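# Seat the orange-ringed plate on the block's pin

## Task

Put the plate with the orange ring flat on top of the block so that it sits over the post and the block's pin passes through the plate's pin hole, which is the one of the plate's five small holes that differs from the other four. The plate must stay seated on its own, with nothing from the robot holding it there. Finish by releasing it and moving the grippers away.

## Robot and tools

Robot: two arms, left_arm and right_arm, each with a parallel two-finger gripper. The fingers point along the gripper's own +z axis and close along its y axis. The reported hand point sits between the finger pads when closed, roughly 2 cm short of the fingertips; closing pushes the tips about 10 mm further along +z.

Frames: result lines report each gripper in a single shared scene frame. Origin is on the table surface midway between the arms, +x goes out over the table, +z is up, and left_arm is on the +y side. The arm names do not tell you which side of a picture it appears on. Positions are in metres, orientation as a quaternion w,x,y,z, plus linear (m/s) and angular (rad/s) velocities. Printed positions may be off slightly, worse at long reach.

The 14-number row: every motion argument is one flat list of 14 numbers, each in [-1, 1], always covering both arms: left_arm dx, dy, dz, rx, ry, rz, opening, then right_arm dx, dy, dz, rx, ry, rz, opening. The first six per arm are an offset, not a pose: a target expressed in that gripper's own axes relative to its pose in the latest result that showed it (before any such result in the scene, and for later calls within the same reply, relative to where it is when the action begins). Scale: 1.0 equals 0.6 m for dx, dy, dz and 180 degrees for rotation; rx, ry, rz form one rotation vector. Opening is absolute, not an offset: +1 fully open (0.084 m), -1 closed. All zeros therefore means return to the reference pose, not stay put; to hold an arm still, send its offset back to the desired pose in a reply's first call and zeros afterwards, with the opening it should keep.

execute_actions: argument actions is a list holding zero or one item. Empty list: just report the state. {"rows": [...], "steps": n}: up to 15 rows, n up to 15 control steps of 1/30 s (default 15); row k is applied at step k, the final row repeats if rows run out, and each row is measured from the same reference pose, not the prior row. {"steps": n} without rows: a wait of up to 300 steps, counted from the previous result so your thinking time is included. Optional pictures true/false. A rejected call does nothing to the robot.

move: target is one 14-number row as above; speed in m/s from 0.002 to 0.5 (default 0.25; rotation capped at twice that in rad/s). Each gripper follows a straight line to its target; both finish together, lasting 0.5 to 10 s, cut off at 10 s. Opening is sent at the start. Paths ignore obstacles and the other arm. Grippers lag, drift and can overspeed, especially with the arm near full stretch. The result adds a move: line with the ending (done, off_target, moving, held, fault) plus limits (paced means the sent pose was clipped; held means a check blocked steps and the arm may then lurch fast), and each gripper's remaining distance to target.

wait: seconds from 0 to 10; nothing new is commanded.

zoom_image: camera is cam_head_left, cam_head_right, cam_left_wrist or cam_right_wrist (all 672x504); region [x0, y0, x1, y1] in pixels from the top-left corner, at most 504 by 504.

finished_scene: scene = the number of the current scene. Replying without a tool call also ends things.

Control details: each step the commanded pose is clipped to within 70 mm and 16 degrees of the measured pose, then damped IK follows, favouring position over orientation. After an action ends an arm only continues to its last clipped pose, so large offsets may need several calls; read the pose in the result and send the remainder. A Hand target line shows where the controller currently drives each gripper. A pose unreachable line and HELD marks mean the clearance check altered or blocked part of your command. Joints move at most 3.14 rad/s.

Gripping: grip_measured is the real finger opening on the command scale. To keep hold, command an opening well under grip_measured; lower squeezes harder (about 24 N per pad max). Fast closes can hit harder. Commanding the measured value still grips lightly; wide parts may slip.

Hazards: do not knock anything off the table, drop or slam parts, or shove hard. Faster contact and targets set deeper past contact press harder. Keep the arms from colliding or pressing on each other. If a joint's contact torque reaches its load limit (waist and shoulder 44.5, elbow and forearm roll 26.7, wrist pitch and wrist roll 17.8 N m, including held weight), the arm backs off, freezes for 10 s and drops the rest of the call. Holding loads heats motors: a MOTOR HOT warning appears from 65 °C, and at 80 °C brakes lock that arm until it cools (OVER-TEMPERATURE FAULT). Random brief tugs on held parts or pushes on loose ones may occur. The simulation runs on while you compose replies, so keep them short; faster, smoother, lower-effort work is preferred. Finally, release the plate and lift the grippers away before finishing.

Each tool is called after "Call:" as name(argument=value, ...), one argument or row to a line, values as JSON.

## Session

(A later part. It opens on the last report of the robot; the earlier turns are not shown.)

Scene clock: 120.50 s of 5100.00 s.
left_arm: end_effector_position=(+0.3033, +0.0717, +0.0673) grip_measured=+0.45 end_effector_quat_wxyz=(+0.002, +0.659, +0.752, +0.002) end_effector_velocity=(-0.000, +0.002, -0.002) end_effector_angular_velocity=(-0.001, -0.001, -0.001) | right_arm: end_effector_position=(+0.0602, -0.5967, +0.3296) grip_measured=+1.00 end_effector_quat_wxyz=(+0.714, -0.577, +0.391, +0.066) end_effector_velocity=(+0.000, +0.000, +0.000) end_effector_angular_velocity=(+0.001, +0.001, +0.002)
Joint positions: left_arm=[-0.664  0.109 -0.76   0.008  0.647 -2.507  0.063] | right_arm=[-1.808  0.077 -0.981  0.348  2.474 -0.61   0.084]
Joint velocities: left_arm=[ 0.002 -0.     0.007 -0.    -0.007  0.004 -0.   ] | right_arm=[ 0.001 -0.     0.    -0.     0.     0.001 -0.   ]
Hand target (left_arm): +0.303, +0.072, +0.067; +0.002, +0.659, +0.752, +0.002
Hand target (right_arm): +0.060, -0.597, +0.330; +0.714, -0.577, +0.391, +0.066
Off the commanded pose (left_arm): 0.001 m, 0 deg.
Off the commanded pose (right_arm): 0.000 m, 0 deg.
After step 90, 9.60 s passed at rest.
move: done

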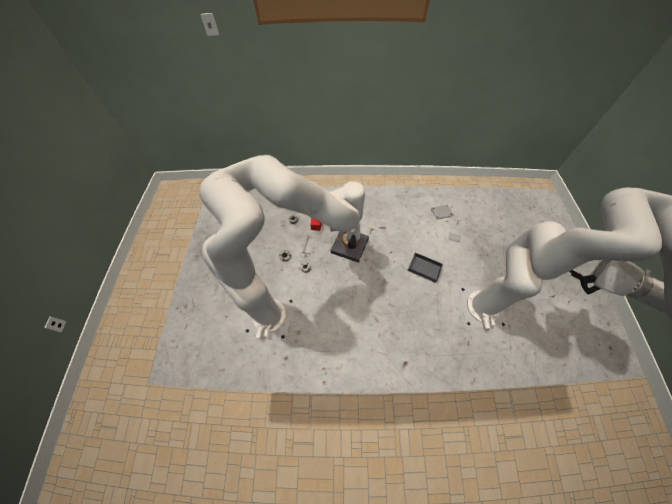

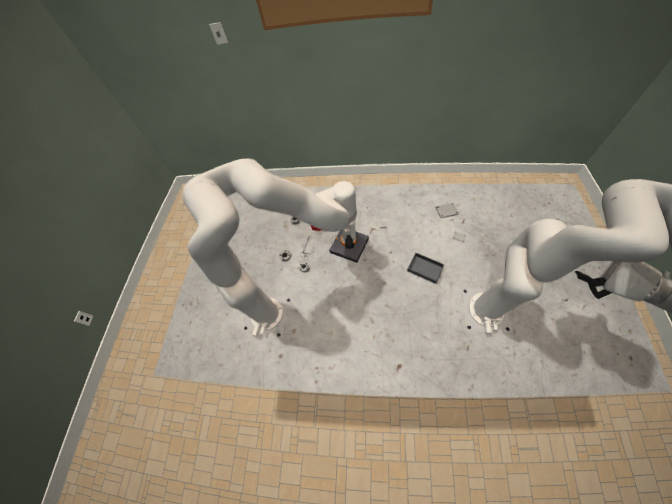

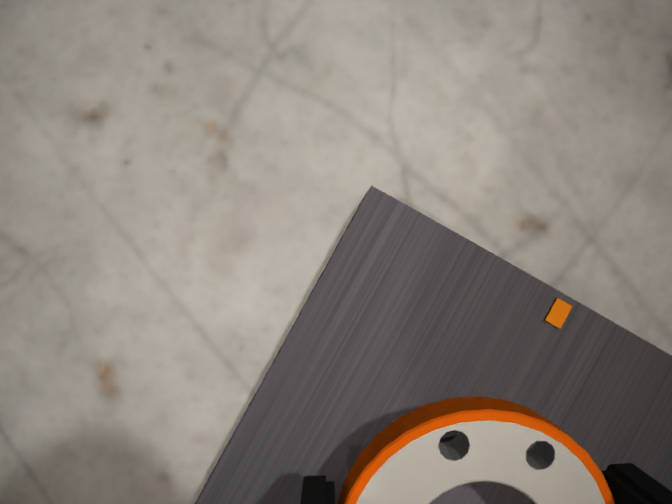

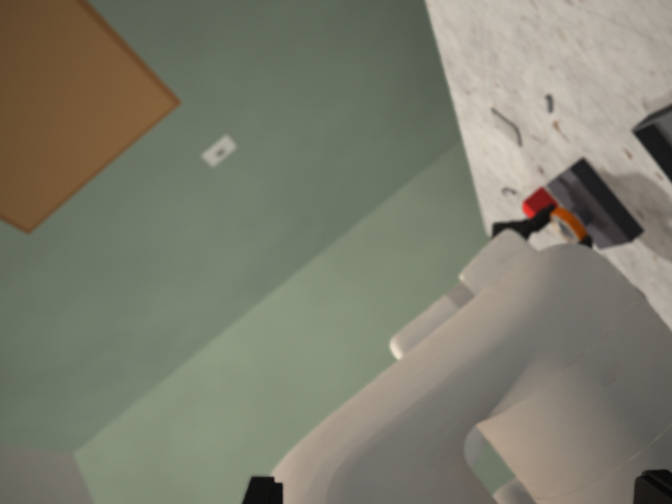

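Call:
move(
  target=[-0.0012,0.0007,0.0233,0,0,0,0.0, 0,0,0,0,0,0,1],
  speed=0.02,
)

Scene clock: 131.47 s of 5100.00 s.
left_arm: end_effector_position=(+0.3044, +0.0701, +0.0546) grip_measured=+0.46 end_effector_quat_wxyz=(+0.003, +0.659, +0.752, +0.002) end_effector_velocity=(-0.000, -0.001, -0.004) end_effector_angular_velocity=(-0.000, -0.000, -0.001) | right_arm: end_effector_position=(+0.0602, -0.5967, +0.3296) grip_measured=+1.00 end_effector_quat_wxyz=(+0.714, -0.577, +0.391, +0.066) end_effector_velocity=(-0.000, +0.000, -0.000) end_effector_angular_velocity=(-0.000, +0.001, +0.001)
Joint positions: left_arm=[-0.665  0.144 -0.758  0.008  0.607 -2.508  0.063] | right_arm=[-1.808  0.077 -0.981  0.348  2.474 -0.61   0.084]
Joint velocities: left_arm=[-0.002  0.011 -0.001 -0.    -0.01  -0.     0.   ] | right_arm=[ 0.     0.    -0.    -0.002 -0.    -0.001  0.   ]
Hand target (left_arm): +0.304, +0.071, +0.053; +0.002, +0.659, +0.752, +0.002
Hand target (right_arm): +0.060, -0.597, +0.330; +0.714, -0.577, +0.391, +0.066
Off the commanded pose (left_arm): 0.002 m, 0 deg.
Off the commanded pose (right_arm): 0.000 m, 0 deg.
After step 90, 7.00 s passed at rest.
move: done

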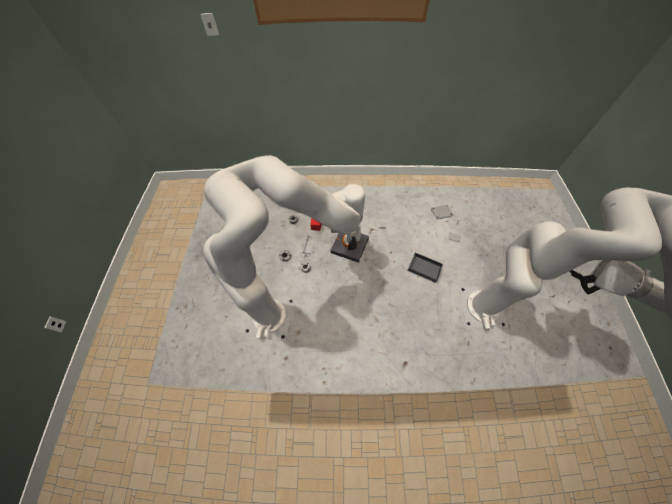

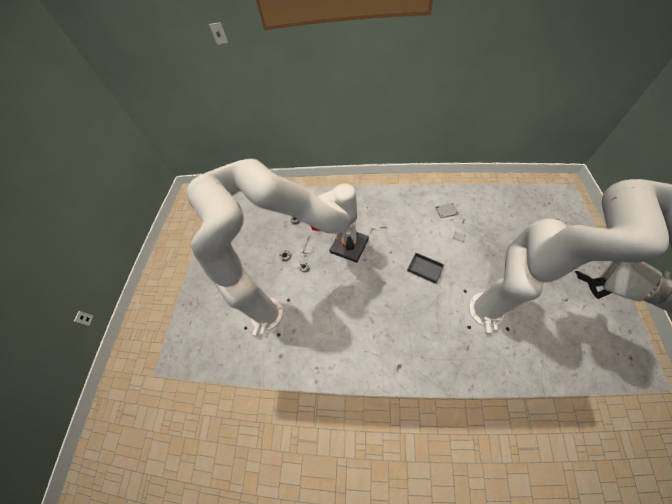

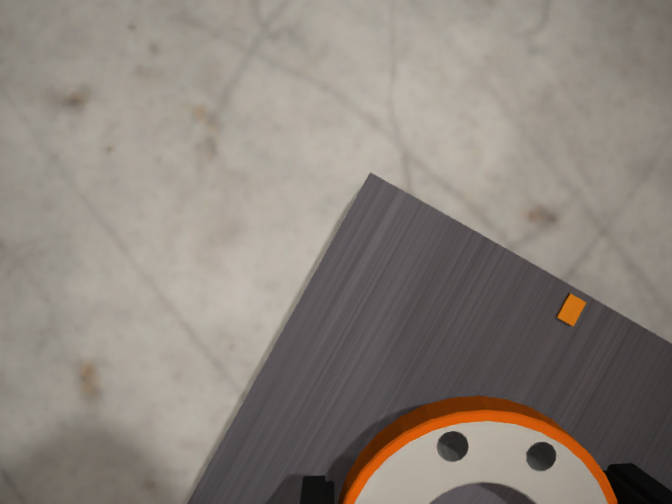

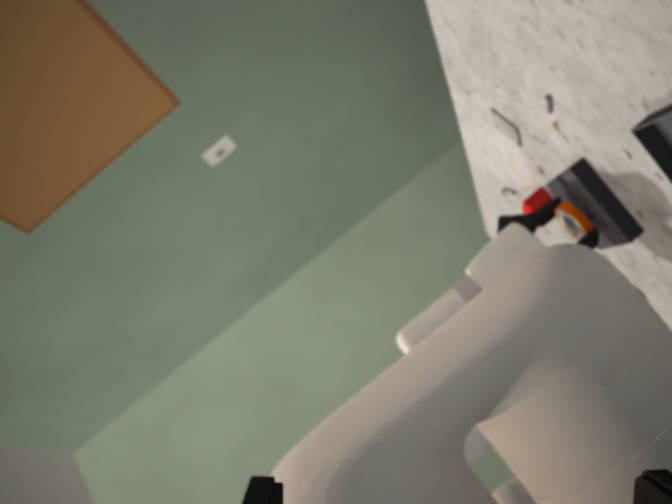

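Call:
move(
  target=[0,0,-0.0117,0,0,0,0.0, 0,0,0,0,0,0,1],
  speed=0.02,
)

Call:
zoom_image(
  camera="cam_left_wrist",
  region=[300, 150, 654, 504],
)

Call:
zoom_image(
  camera="cam_right_wrist",
  region=[480, 140, 660, 270],
)

Scene clock: 135.80 s of 5100.00 s.
left_arm: end_effector_position=(+0.3042, +0.0704, +0.0613) grip_measured=+0.46 end_effector_quat_wxyz=(+0.003, +0.659, +0.752, +0.002) end_effector_velocity=(+0.002, -0.002, +0.002) end_effector_angular_velocity=(-0.004, -0.005, -0.000) | right_arm: end_effector_position=(+0.0602, -0.5967, +0.3296) grip_measured=+1.00 end_effector_quat_wxyz=(+0.714, -0.577, +0.391, +0.066) end_effector_velocity=(+0.000, -0.000, +0.000) end_effector_angular_velocity=(-0.001, -0.002, -0.002)
Joint positions: left_arm=[-0.665  0.127 -0.761  0.008  0.628 -2.507  0.063] | right_arm=[-1.808  0.077 -0.981  0.348  2.474 -0.61   0.084]
Joint velocities: left_arm=[ 0.    -0.001 -0.004  0.001 -0.002 -0.001  0.   ] | right_arm=[-0.001  0.    -0.     0.002 -0.    -0.001 -0.   ]
Hand target (left_arm): +0.304, +0.070, +0.062; +0.003, +0.659, +0.752, +0.002
Hand target (right_arm): +0.060, -0.597, +0.330; +0.714, -0.577, +0.391, +0.066
Off the commanded pose (left_arm): 0.000 m, 0 deg.
Off the commanded pose (right_arm): 0.000 m, 0 deg.
After step 90, 0.40 s passed at rest.
move: done

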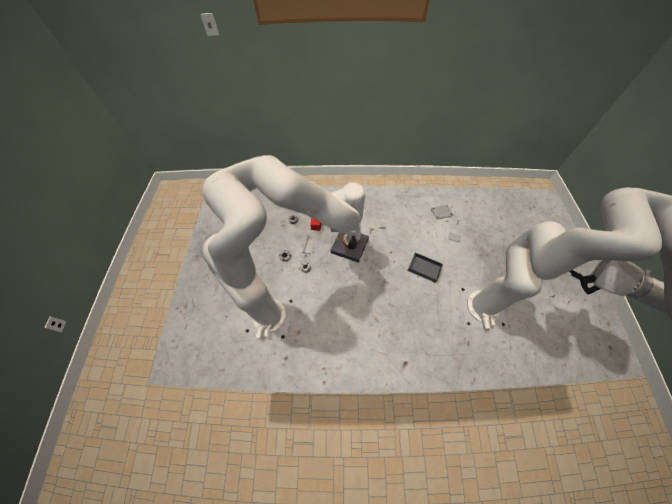

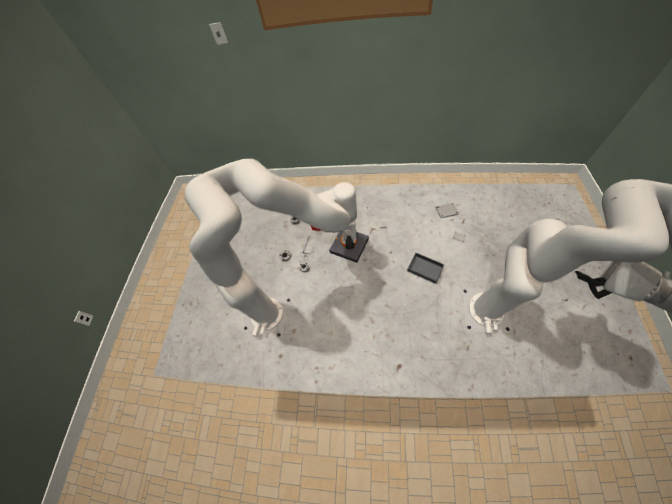

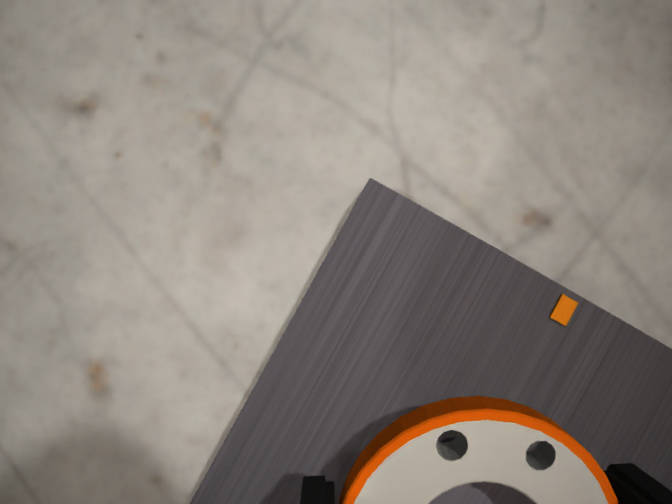

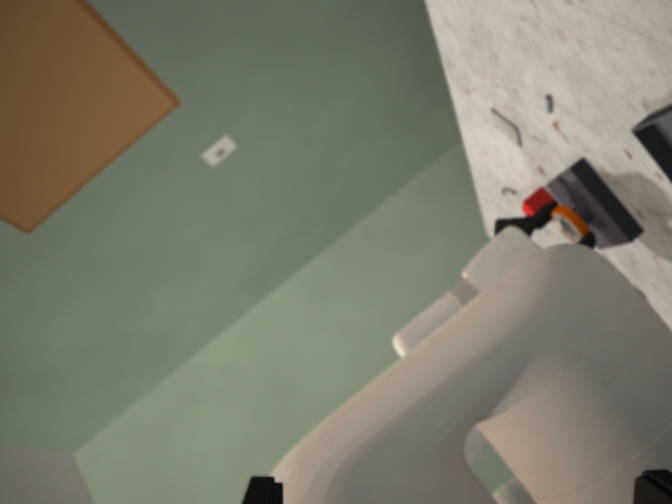

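Region (300, 150, 654, 504) of cam_left_wrist's 672x504 image, scaled by 1.424, with more detail than that image has.

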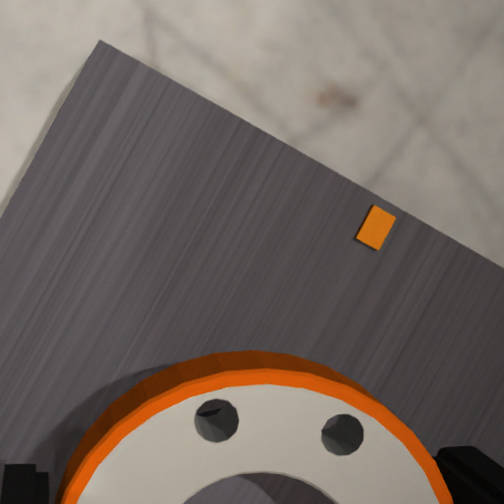

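Region (480, 140, 660, 270) of cam_right_wrist's 672x504 image, scaled by 2.800, with more detail than that image has.

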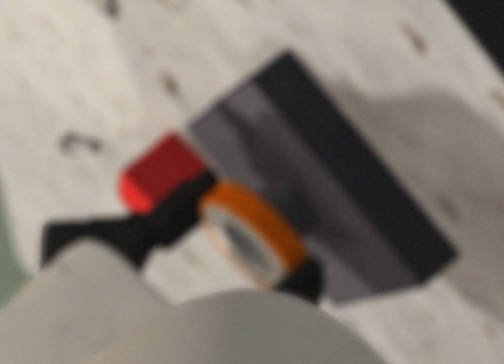

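Call:
move(
  target=[-0.0867,0,-0.006,0,0,0,0.0, 0,0,0,0,0,0,1],
  speed=0.08,
)

Call:
move(
  target=[0,0,0.035,0,0,0,0.0, 0,0,0,0,0,0,1],
  speed=0.03,
)

Scene clock: 154.17 s of 5100.00 s.
left_arm: end_effector_position=(+0.3111, +0.0191, +0.0650) grip_measured=+0.46 end_effector_quat_wxyz=(+0.003, +0.659, +0.752, +0.002) end_effector_velocity=(+0.001, -0.003, +0.001) end_effector_angular_velocity=(-0.002, -0.001, +0.001) | right_arm: end_effector_position=(+0.0602, -0.5967, +0.3296) grip_measured=+1.00 end_effector_quat_wxyz=(+0.714, -0.577, +0.391, +0.066) end_effector_velocity=(+0.000, +0.000, +0.000) end_effector_angular_velocity=(+0.000, -0.001, +0.000)
Joint positions: left_arm=[-0.73   0.238 -0.928  0.008  0.685 -2.572  0.063] | right_arm=[-1.808  0.077 -0.981  0.348  2.474 -0.61   0.084]
Joint velocities: left_arm=[-0.003  0.004 -0.008 -0.001  0.002 -0.003 -0.   ] | right_arm=[ 0.001 -0.     0.     0.     0.    -0.    -0.   ]
Hand target (left_arm): +0.311, +0.019, +0.065; +0.003, +0.659, +0.752, +0.002
Hand target (right_arm): +0.060, -0.597, +0.330; +0.714, -0.577, +0.391, +0.066
Off the commanded pose (left_arm): 0.000 m, 0 deg.
Off the commanded pose (right_arm): 0.000 m, 0 deg.
After step 90, 14.33 s passed at rest.
move: done

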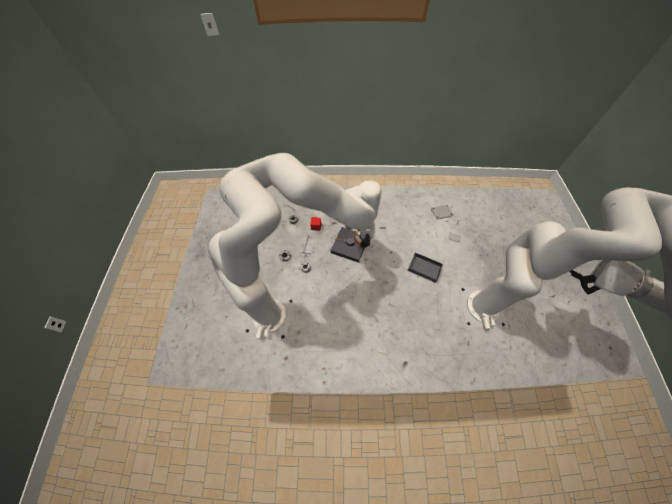

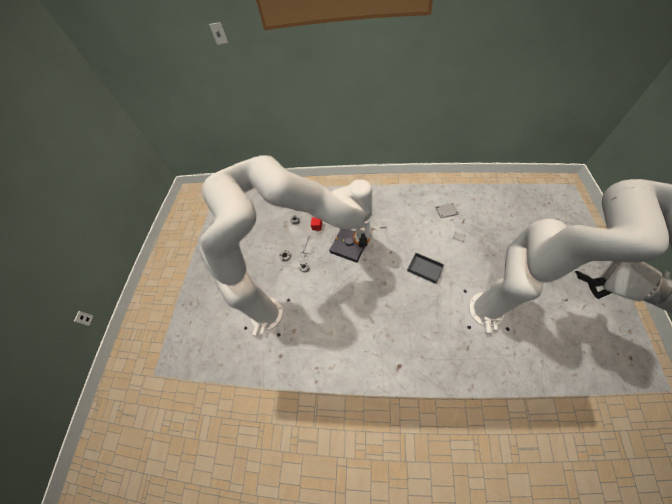

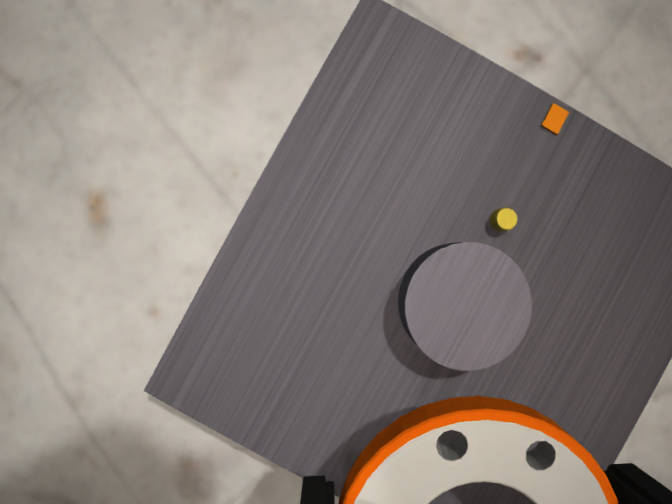

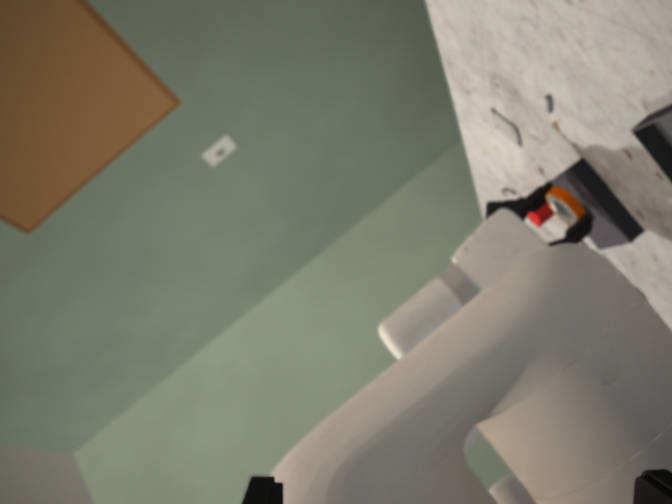

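Scene clock: 155.17 s of 5100.00 s.
left_arm: end_effector_position=(+0.3113, +0.0191, +0.0442) grip_measured=+0.46 end_effector_quat_wxyz=(+0.003, +0.659, +0.752, +0.002) end_effector_velocity=(+0.000, -0.000, -0.001) end_effector_angular_velocity=(-0.001, +0.000, +0.002) | right_arm: end_effector_position=(+0.0602, -0.5967, +0.3296) grip_measured=+1.00 end_effector_quat_wxyz=(+0.714, -0.577, +0.391, +0.066) end_effector_velocity=(-0.000, -0.000, -0.000) end_effector_angular_velocity=(-0.000, +0.001, -0.002)
Joint positions: left_arm=[-0.729  0.285 -0.921  0.008  0.63  -2.573  0.063] | right_arm=[-1.808  0.077 -0.981  0.348  2.474 -0.61   0.084]
Joint velocities: left_arm=[ 0.001  0.003  0.    -0.001 -0.004 -0.001 -0.   ] | right_arm=[-0.001 -0.     0.     0.    -0.001  0.001  0.   ]
Hand target (left_arm): +0.311, +0.019, +0.044; +0.003, +0.659, +0.752, +0.002
Hand target (right_arm): +0.060, -0.597, +0.330; +0.714, -0.577, +0.391, +0.066
Off the commanded pose (left_arm): 0.000 m, 0 deg.
Off the commanded pose (right_arm): 0.000 m, 0 deg.
move: done

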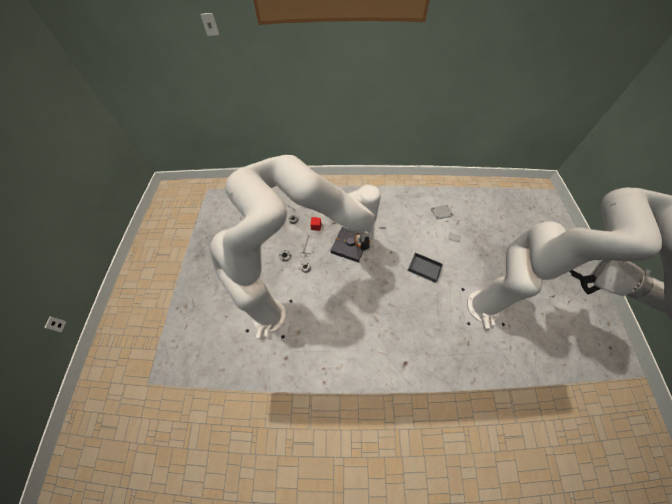

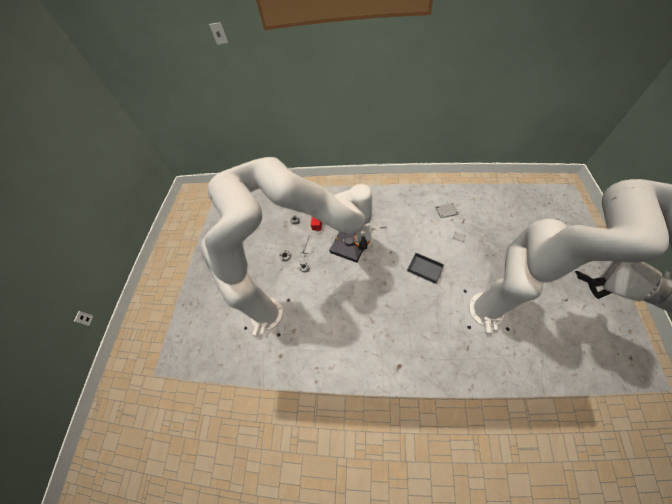

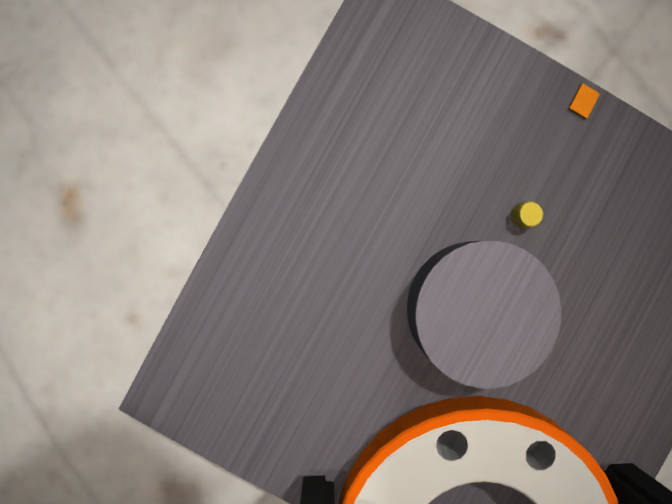

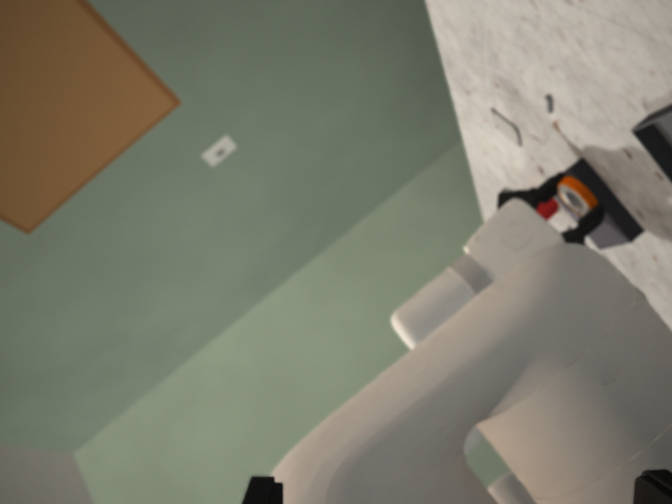

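Call:
move(
  target=[0,0,0.005,0,0,0,0.0, 0,0,0,0,0,0,1],
  speed=0.01,
)

Scene clock: 163.57 s of 5100.00 s.
left_arm: end_effector_position=(+0.3114, +0.0189, +0.0417) grip_measured=+0.46 end_effector_quat_wxyz=(+0.003, +0.659, +0.752, +0.002) end_effector_velocity=(+0.001, -0.001, +0.000) end_effector_angular_velocity=(-0.003, -0.003, -0.001) | right_arm: end_effector_position=(+0.0602, -0.5967, +0.3296) grip_measured=+1.00 end_effector_quat_wxyz=(+0.714, -0.577, +0.391, +0.066) end_effector_velocity=(+0.000, -0.000, -0.000) end_effector_angular_velocity=(-0.000, -0.000, -0.001)
Joint positions: left_arm=[-0.73   0.291 -0.92   0.009  0.623 -2.573  0.063] | right_arm=[-1.808  0.077 -0.981  0.348  2.474 -0.61   0.084]
Joint velocities: left_arm=[-0.     0.    -0.001  0.001 -0.003 -0.     0.   ] | right_arm=[-0. -0.  0.  0. -0.  0. -0.]
Hand target (left_arm): +0.311, +0.019, +0.041; +0.003, +0.659, +0.752, +0.002
Hand target (right_arm): +0.060, -0.597, +0.330; +0.714, -0.577, +0.391, +0.066
Off the commanded pose (left_arm): 0.000 m, 0 deg.
Off the commanded pose (right_arm): 0.000 m, 0 deg.
After step 90, 4.70 s passed at rest.
move: done

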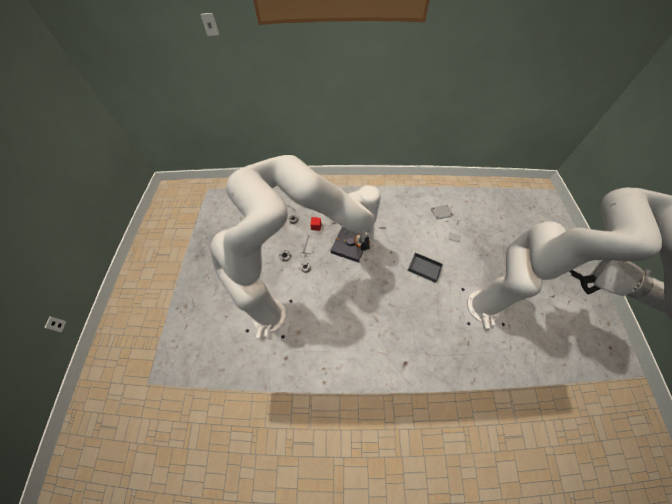

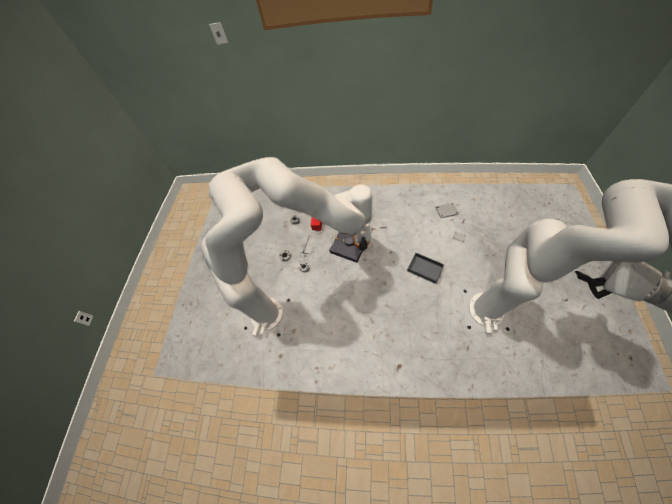

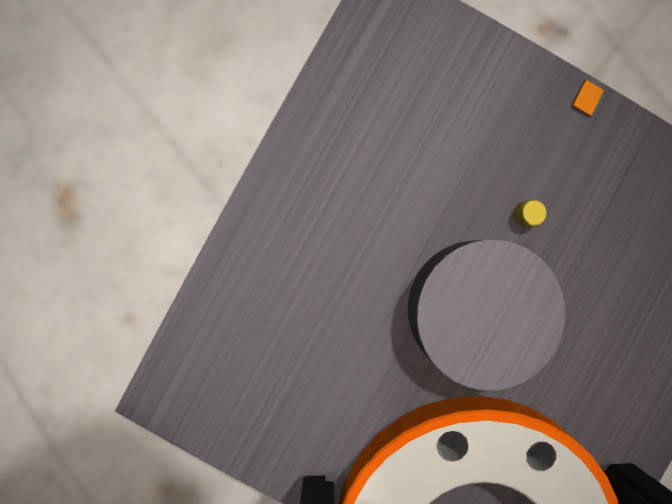

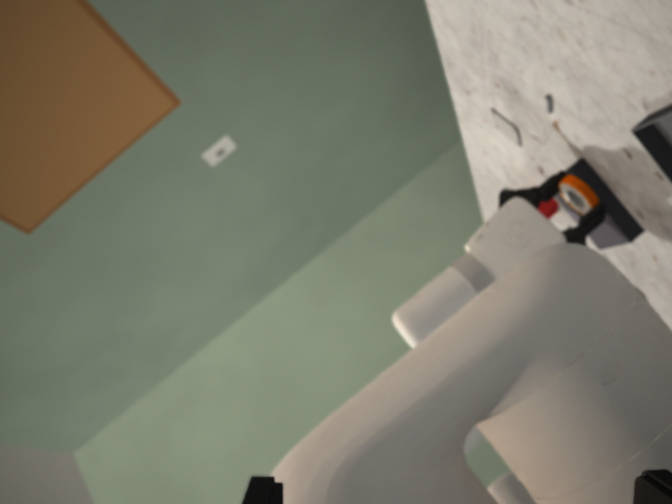

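Call:
move(
  target=[0,0,0,0,0,0,0.62, 0,0,0,0,0,0,1],
  speed=0.01,
)

Call:
move(
  target=[0,0,0,0,0,0,-0.3, 0,0,0,0,0,0,1],
  speed=0.01,
)

Call:
zoom_image(
  camera="cam_left_wrist",
  region=[330, 170, 664, 504],
)

Scene clock: 167.03 s of 5100.00 s.
left_arm: end_effector_position=(+0.3114, +0.0190, +0.0416) grip_measured=+0.61 end_effector_quat_wxyz=(+0.003, +0.659, +0.752, +0.002) end_effector_velocity=(+0.001, -0.001, +0.001) end_effector_angular_velocity=(-0.002, -0.002, -0.002) | right_arm: end_effector_position=(+0.0602, -0.5967, +0.3296) grip_measured=+1.00 end_effector_quat_wxyz=(+0.714, -0.577, +0.391, +0.066) end_effector_velocity=(-0.000, -0.000, +0.000) end_effector_angular_velocity=(-0.000, -0.000, -0.000)
Joint positions: left_arm=[-0.73   0.292 -0.92   0.009  0.623 -2.573  0.07 ] | right_arm=[-1.808  0.077 -0.981  0.348  2.474 -0.61   0.084]
Joint velocities: left_arm=[-0.001 -0.002 -0.002  0.001  0.001  0.001  0.   ] | right_arm=[-0.  0. -0.  0.  0. -0.  0.]
Hand target (left_arm): +0.311, +0.019, +0.042; +0.003, +0.659, +0.752, +0.002
Hand target (right_arm): +0.060, -0.597, +0.330; +0.714, -0.577, +0.391, +0.066
Off the commanded pose (left_arm): 0.000 m, 0 deg.
Off the commanded pose (right_arm): 0.000 m, 0 deg.
move: done

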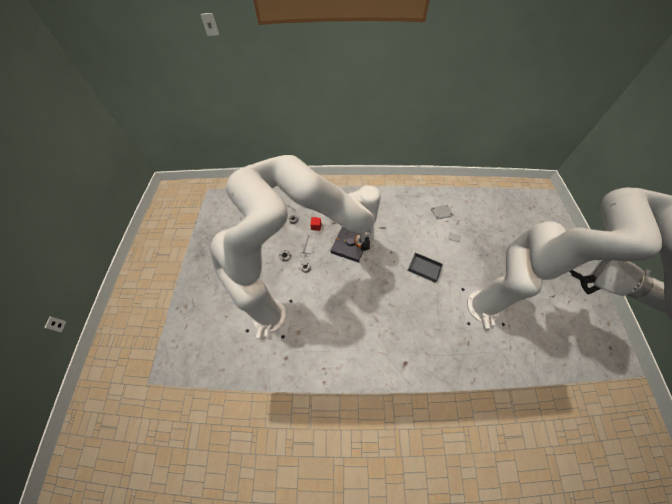

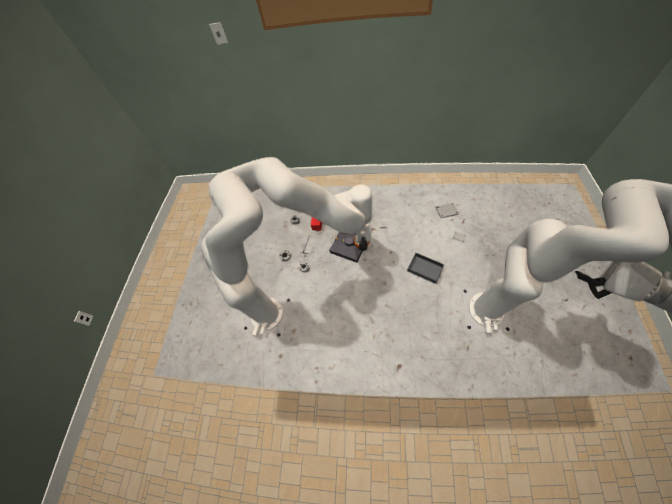

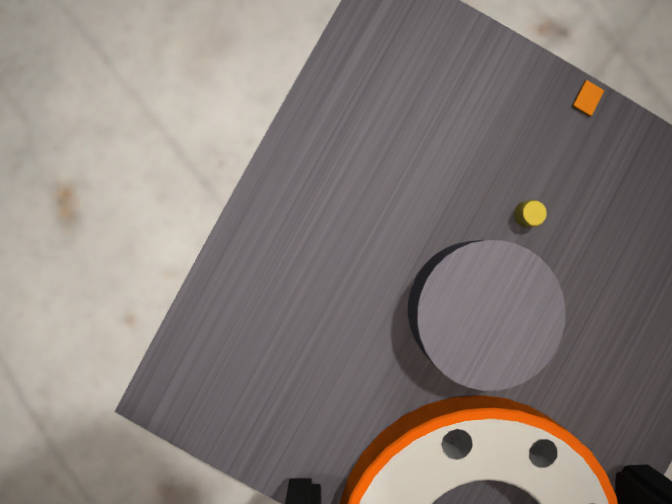

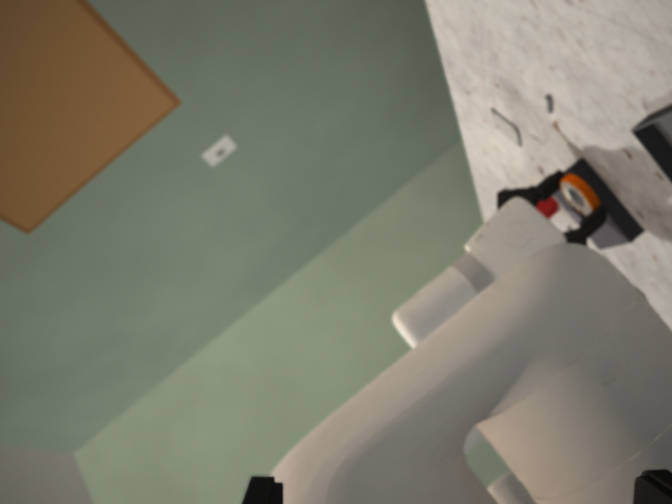

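Scene clock: 167.53 s of 5100.00 s.
left_arm: end_effector_position=(+0.3115, +0.0189, +0.0417) grip_measured=+0.45 end_effector_quat_wxyz=(+0.003, +0.659, +0.752, +0.002) end_effector_velocity=(+0.001, -0.001, +0.001) end_effector_angular_velocity=(-0.003, -0.001, +0.001) | right_arm: end_effector_position=(+0.0602, -0.5967, +0.3296) grip_measured=+1.00 end_effector_quat_wxyz=(+0.714, -0.577, +0.391, +0.066) end_effector_velocity=(+0.000, -0.000, -0.000) end_effector_angular_velocity=(-0.000, -0.000, +0.001)
Joint positions: left_arm=[-0.73   0.292 -0.921  0.009  0.623 -2.573  0.063] | right_arm=[-1.808  0.077 -0.981  0.348  2.474 -0.61   0.084]
Joint velocities: left_arm=[ 0.    -0.002 -0.001 -0.001 -0.     0.     0.   ] | right_arm=[ 0.001  0.    -0.     0.001 -0.     0.    -0.   ]
Hand target (left_arm): +0.311, +0.019, +0.042; +0.003, +0.659, +0.752, +0.002
Hand target (right_arm): +0.060, -0.597, +0.330; +0.714, -0.577, +0.391, +0.066
Off the commanded pose (left_arm): 0.000 m, 0 deg.
Off the commanded pose (right_arm): 0.000 m, 0 deg.
move: done

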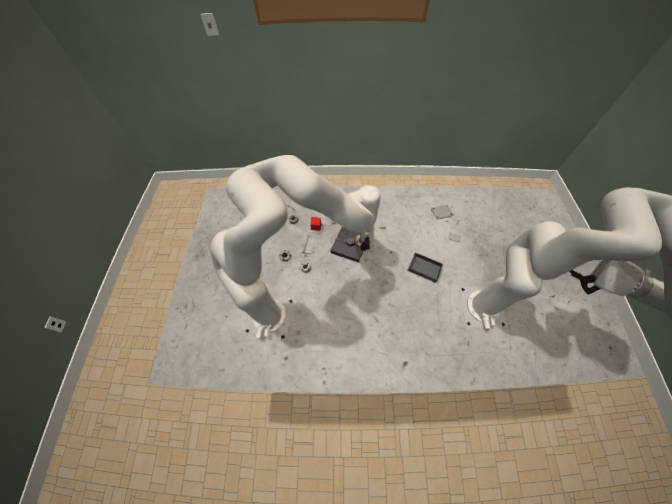

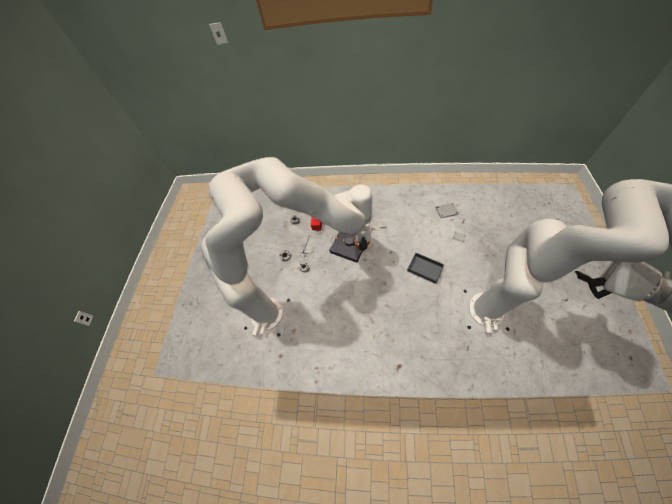

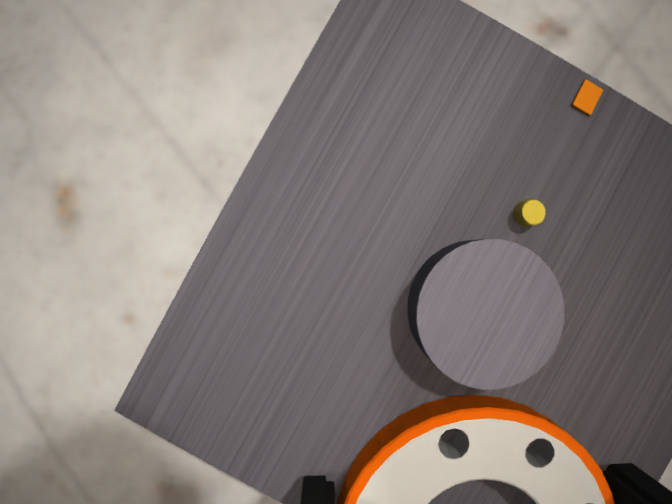

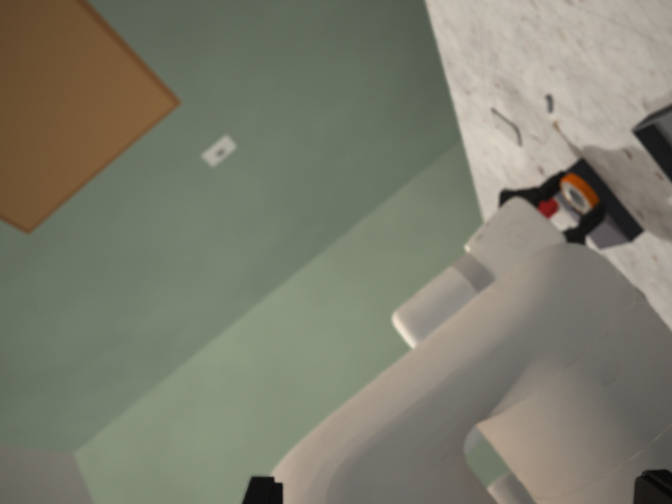

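Region (330, 170, 664, 504) of cam_left_wrist's 672x504 image, scaled by 1.509, with more detail than that image has.

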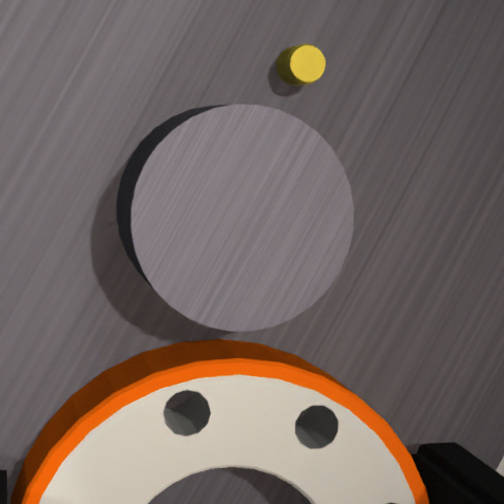

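Call:
move(
  target=[0,0,-0.032,0,0,0,-0.3, 0,0,0,0,0,0,1],
  speed=0.05,
)

Call:
move(
  target=[0.0888,-0.0008,0,0,0,0,-0.3, 0,0,0,0,0,0,1],
  speed=0.06,
)

Call:
zoom_image(
  camera="cam_left_wrist",
  region=[330, 160, 672, 502],
)

Scene clock: 184.73 s of 5100.00 s.
left_arm: end_effector_position=(+0.3112, +0.0190, +0.0606) grip_measured=+0.45 end_effector_quat_wxyz=(+0.003, +0.659, +0.752, +0.002) end_effector_velocity=(-0.000, +0.001, +0.001) end_effector_angular_velocity=(+0.002, +0.001, -0.000) | right_arm: end_effector_position=(+0.0602, -0.5967, +0.3296) grip_measured=+1.00 end_effector_quat_wxyz=(+0.714, -0.577, +0.391, +0.066) end_effector_velocity=(-0.000, +0.000, +0.000) end_effector_angular_velocity=(+0.001, -0.000, +0.000)
Joint positions: left_arm=[-0.73   0.248 -0.927  0.008  0.673 -2.572  0.063] | right_arm=[-1.808  0.077 -0.981  0.348  2.474 -0.61   0.084]
Joint velocities: left_arm=[ 0.    -0.003 -0.     0.     0.006  0.    -0.   ] | right_arm=[-0.001 -0.     0.    -0.001  0.001 -0.     0.   ]
Hand target (left_arm): +0.311, +0.019, +0.061; +0.003, +0.659, +0.752, +0.002
Hand target (right_arm): +0.060, -0.597, +0.330; +0.714, -0.577, +0.391, +0.066
Off the commanded pose (left_arm): 0.000 m, 0 deg.
Off the commanded pose (right_arm): 0.000 m, 0 deg.
After step 90, 13.43 s passed at rest.
move: done

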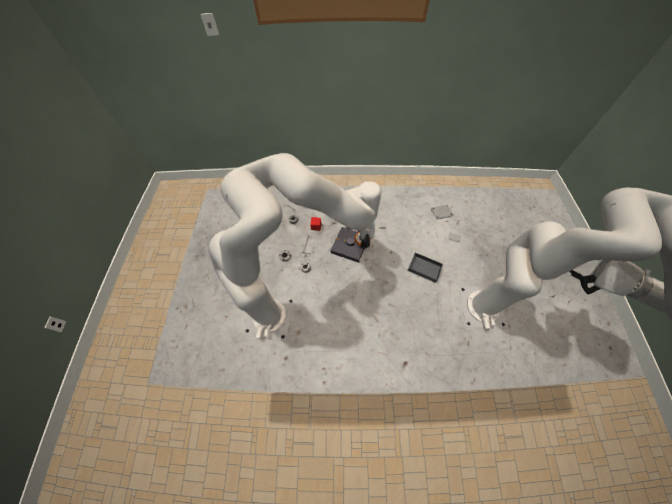

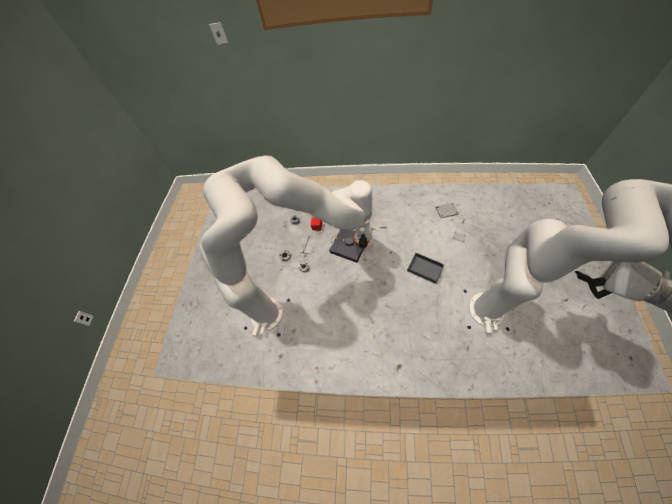

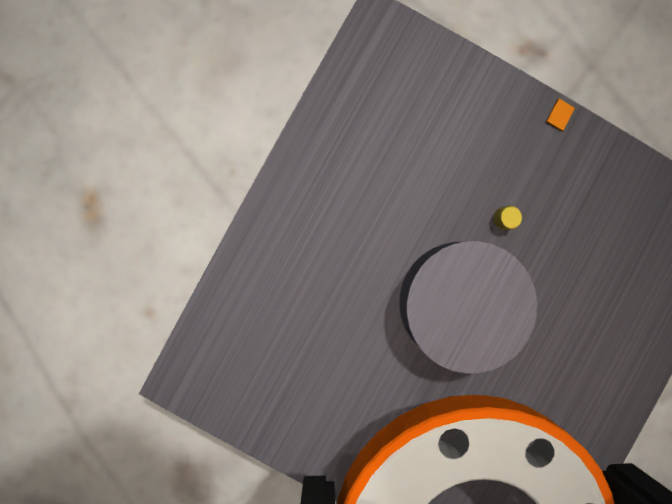

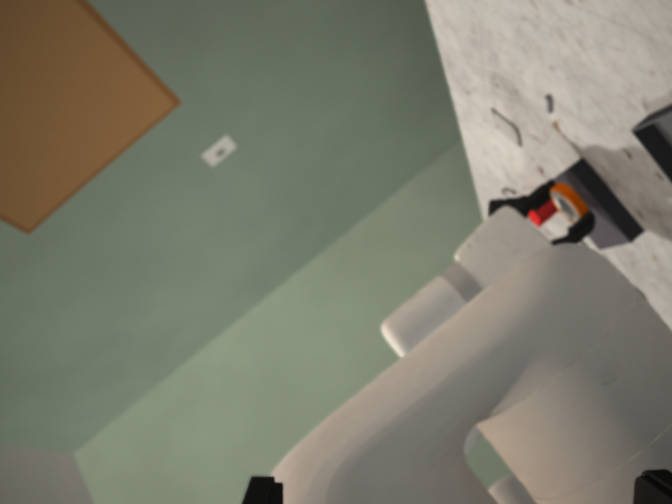

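Scene clock: 185.97 s of 5100.00 s.
left_arm: end_effector_position=(+0.3036, +0.0714, +0.0605) grip_measured=+0.45 end_effector_quat_wxyz=(+0.003, +0.659, +0.752, +0.002) end_effector_velocity=(-0.001, +0.002, -0.000) end_effector_angular_velocity=(-0.000, +0.001, -0.000) | right_arm: end_effector_position=(+0.0602, -0.5967, +0.3296) grip_measured=+1.00 end_effector_quat_wxyz=(+0.714, -0.577, +0.391, +0.066) end_effector_velocity=(-0.000, +0.000, -0.000) end_effector_angular_velocity=(+0.000, +0.002, +0.002)
Joint positions: left_arm=[-0.664  0.125 -0.755  0.008  0.624 -2.506  0.063] | right_arm=[-1.808  0.077 -0.981  0.348  2.474 -0.61   0.084]
Joint velocities: left_arm=[ 0.001 -0.005  0.007 -0.002 -0.002  0.003 -0.   ] | right_arm=[ 0.001 -0.    -0.    -0.002 -0.     0.001  0.   ]
Hand target (left_arm): +0.304, +0.072, +0.060; +0.003, +0.659, +0.752, +0.002
Hand target (right_arm): +0.060, -0.597, +0.330; +0.714, -0.577, +0.391, +0.066
Off the commanded pose (left_arm): 0.000 m, 0 deg.
Off the commanded pose (right_arm): 0.000 m, 0 deg.
move: done

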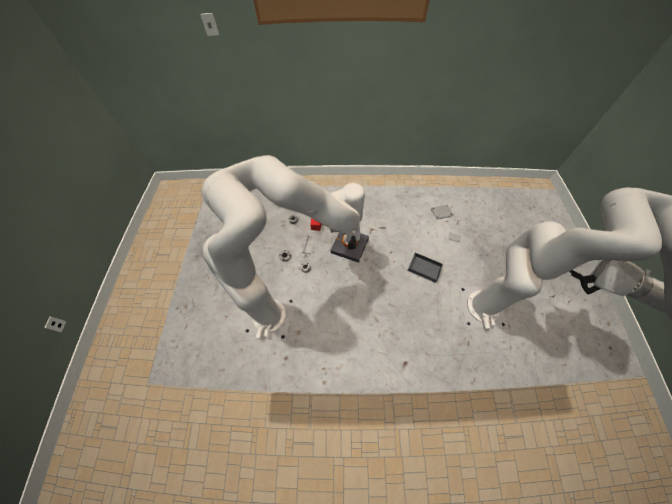

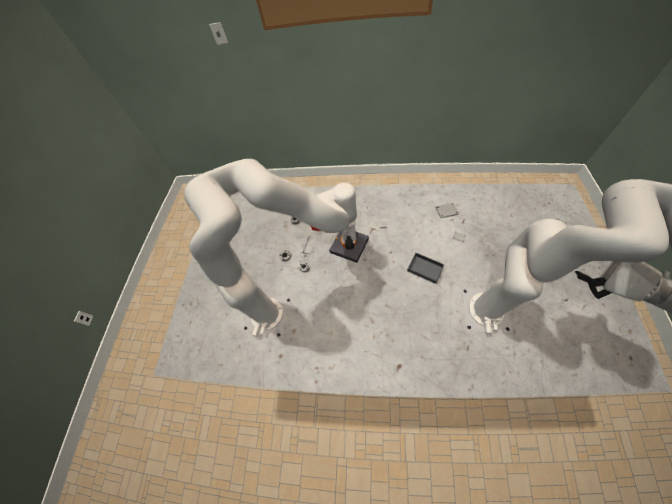

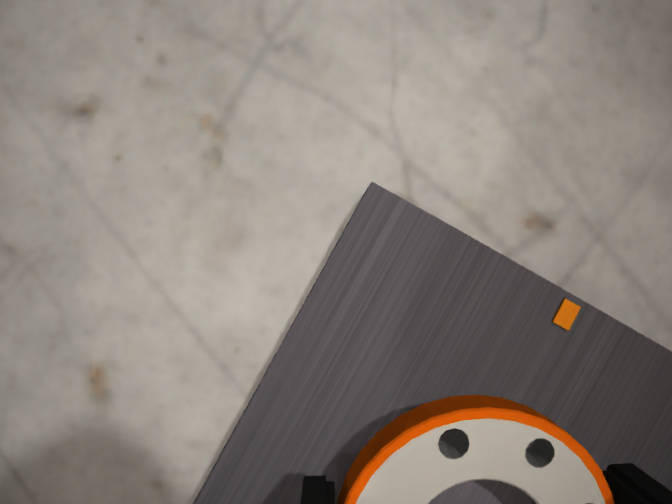

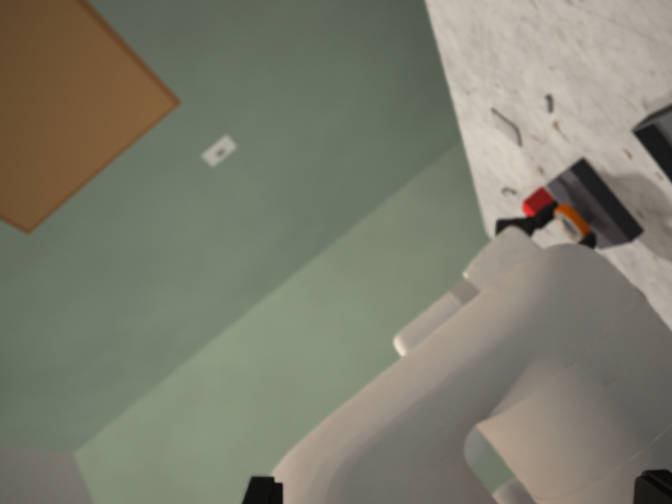

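Region (330, 160, 672, 502) of cam_left_wrist's 672x504 image, scaled by 1.474, with more detail than that image has.

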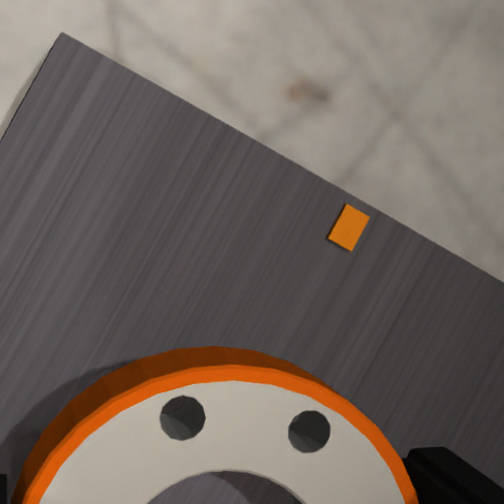

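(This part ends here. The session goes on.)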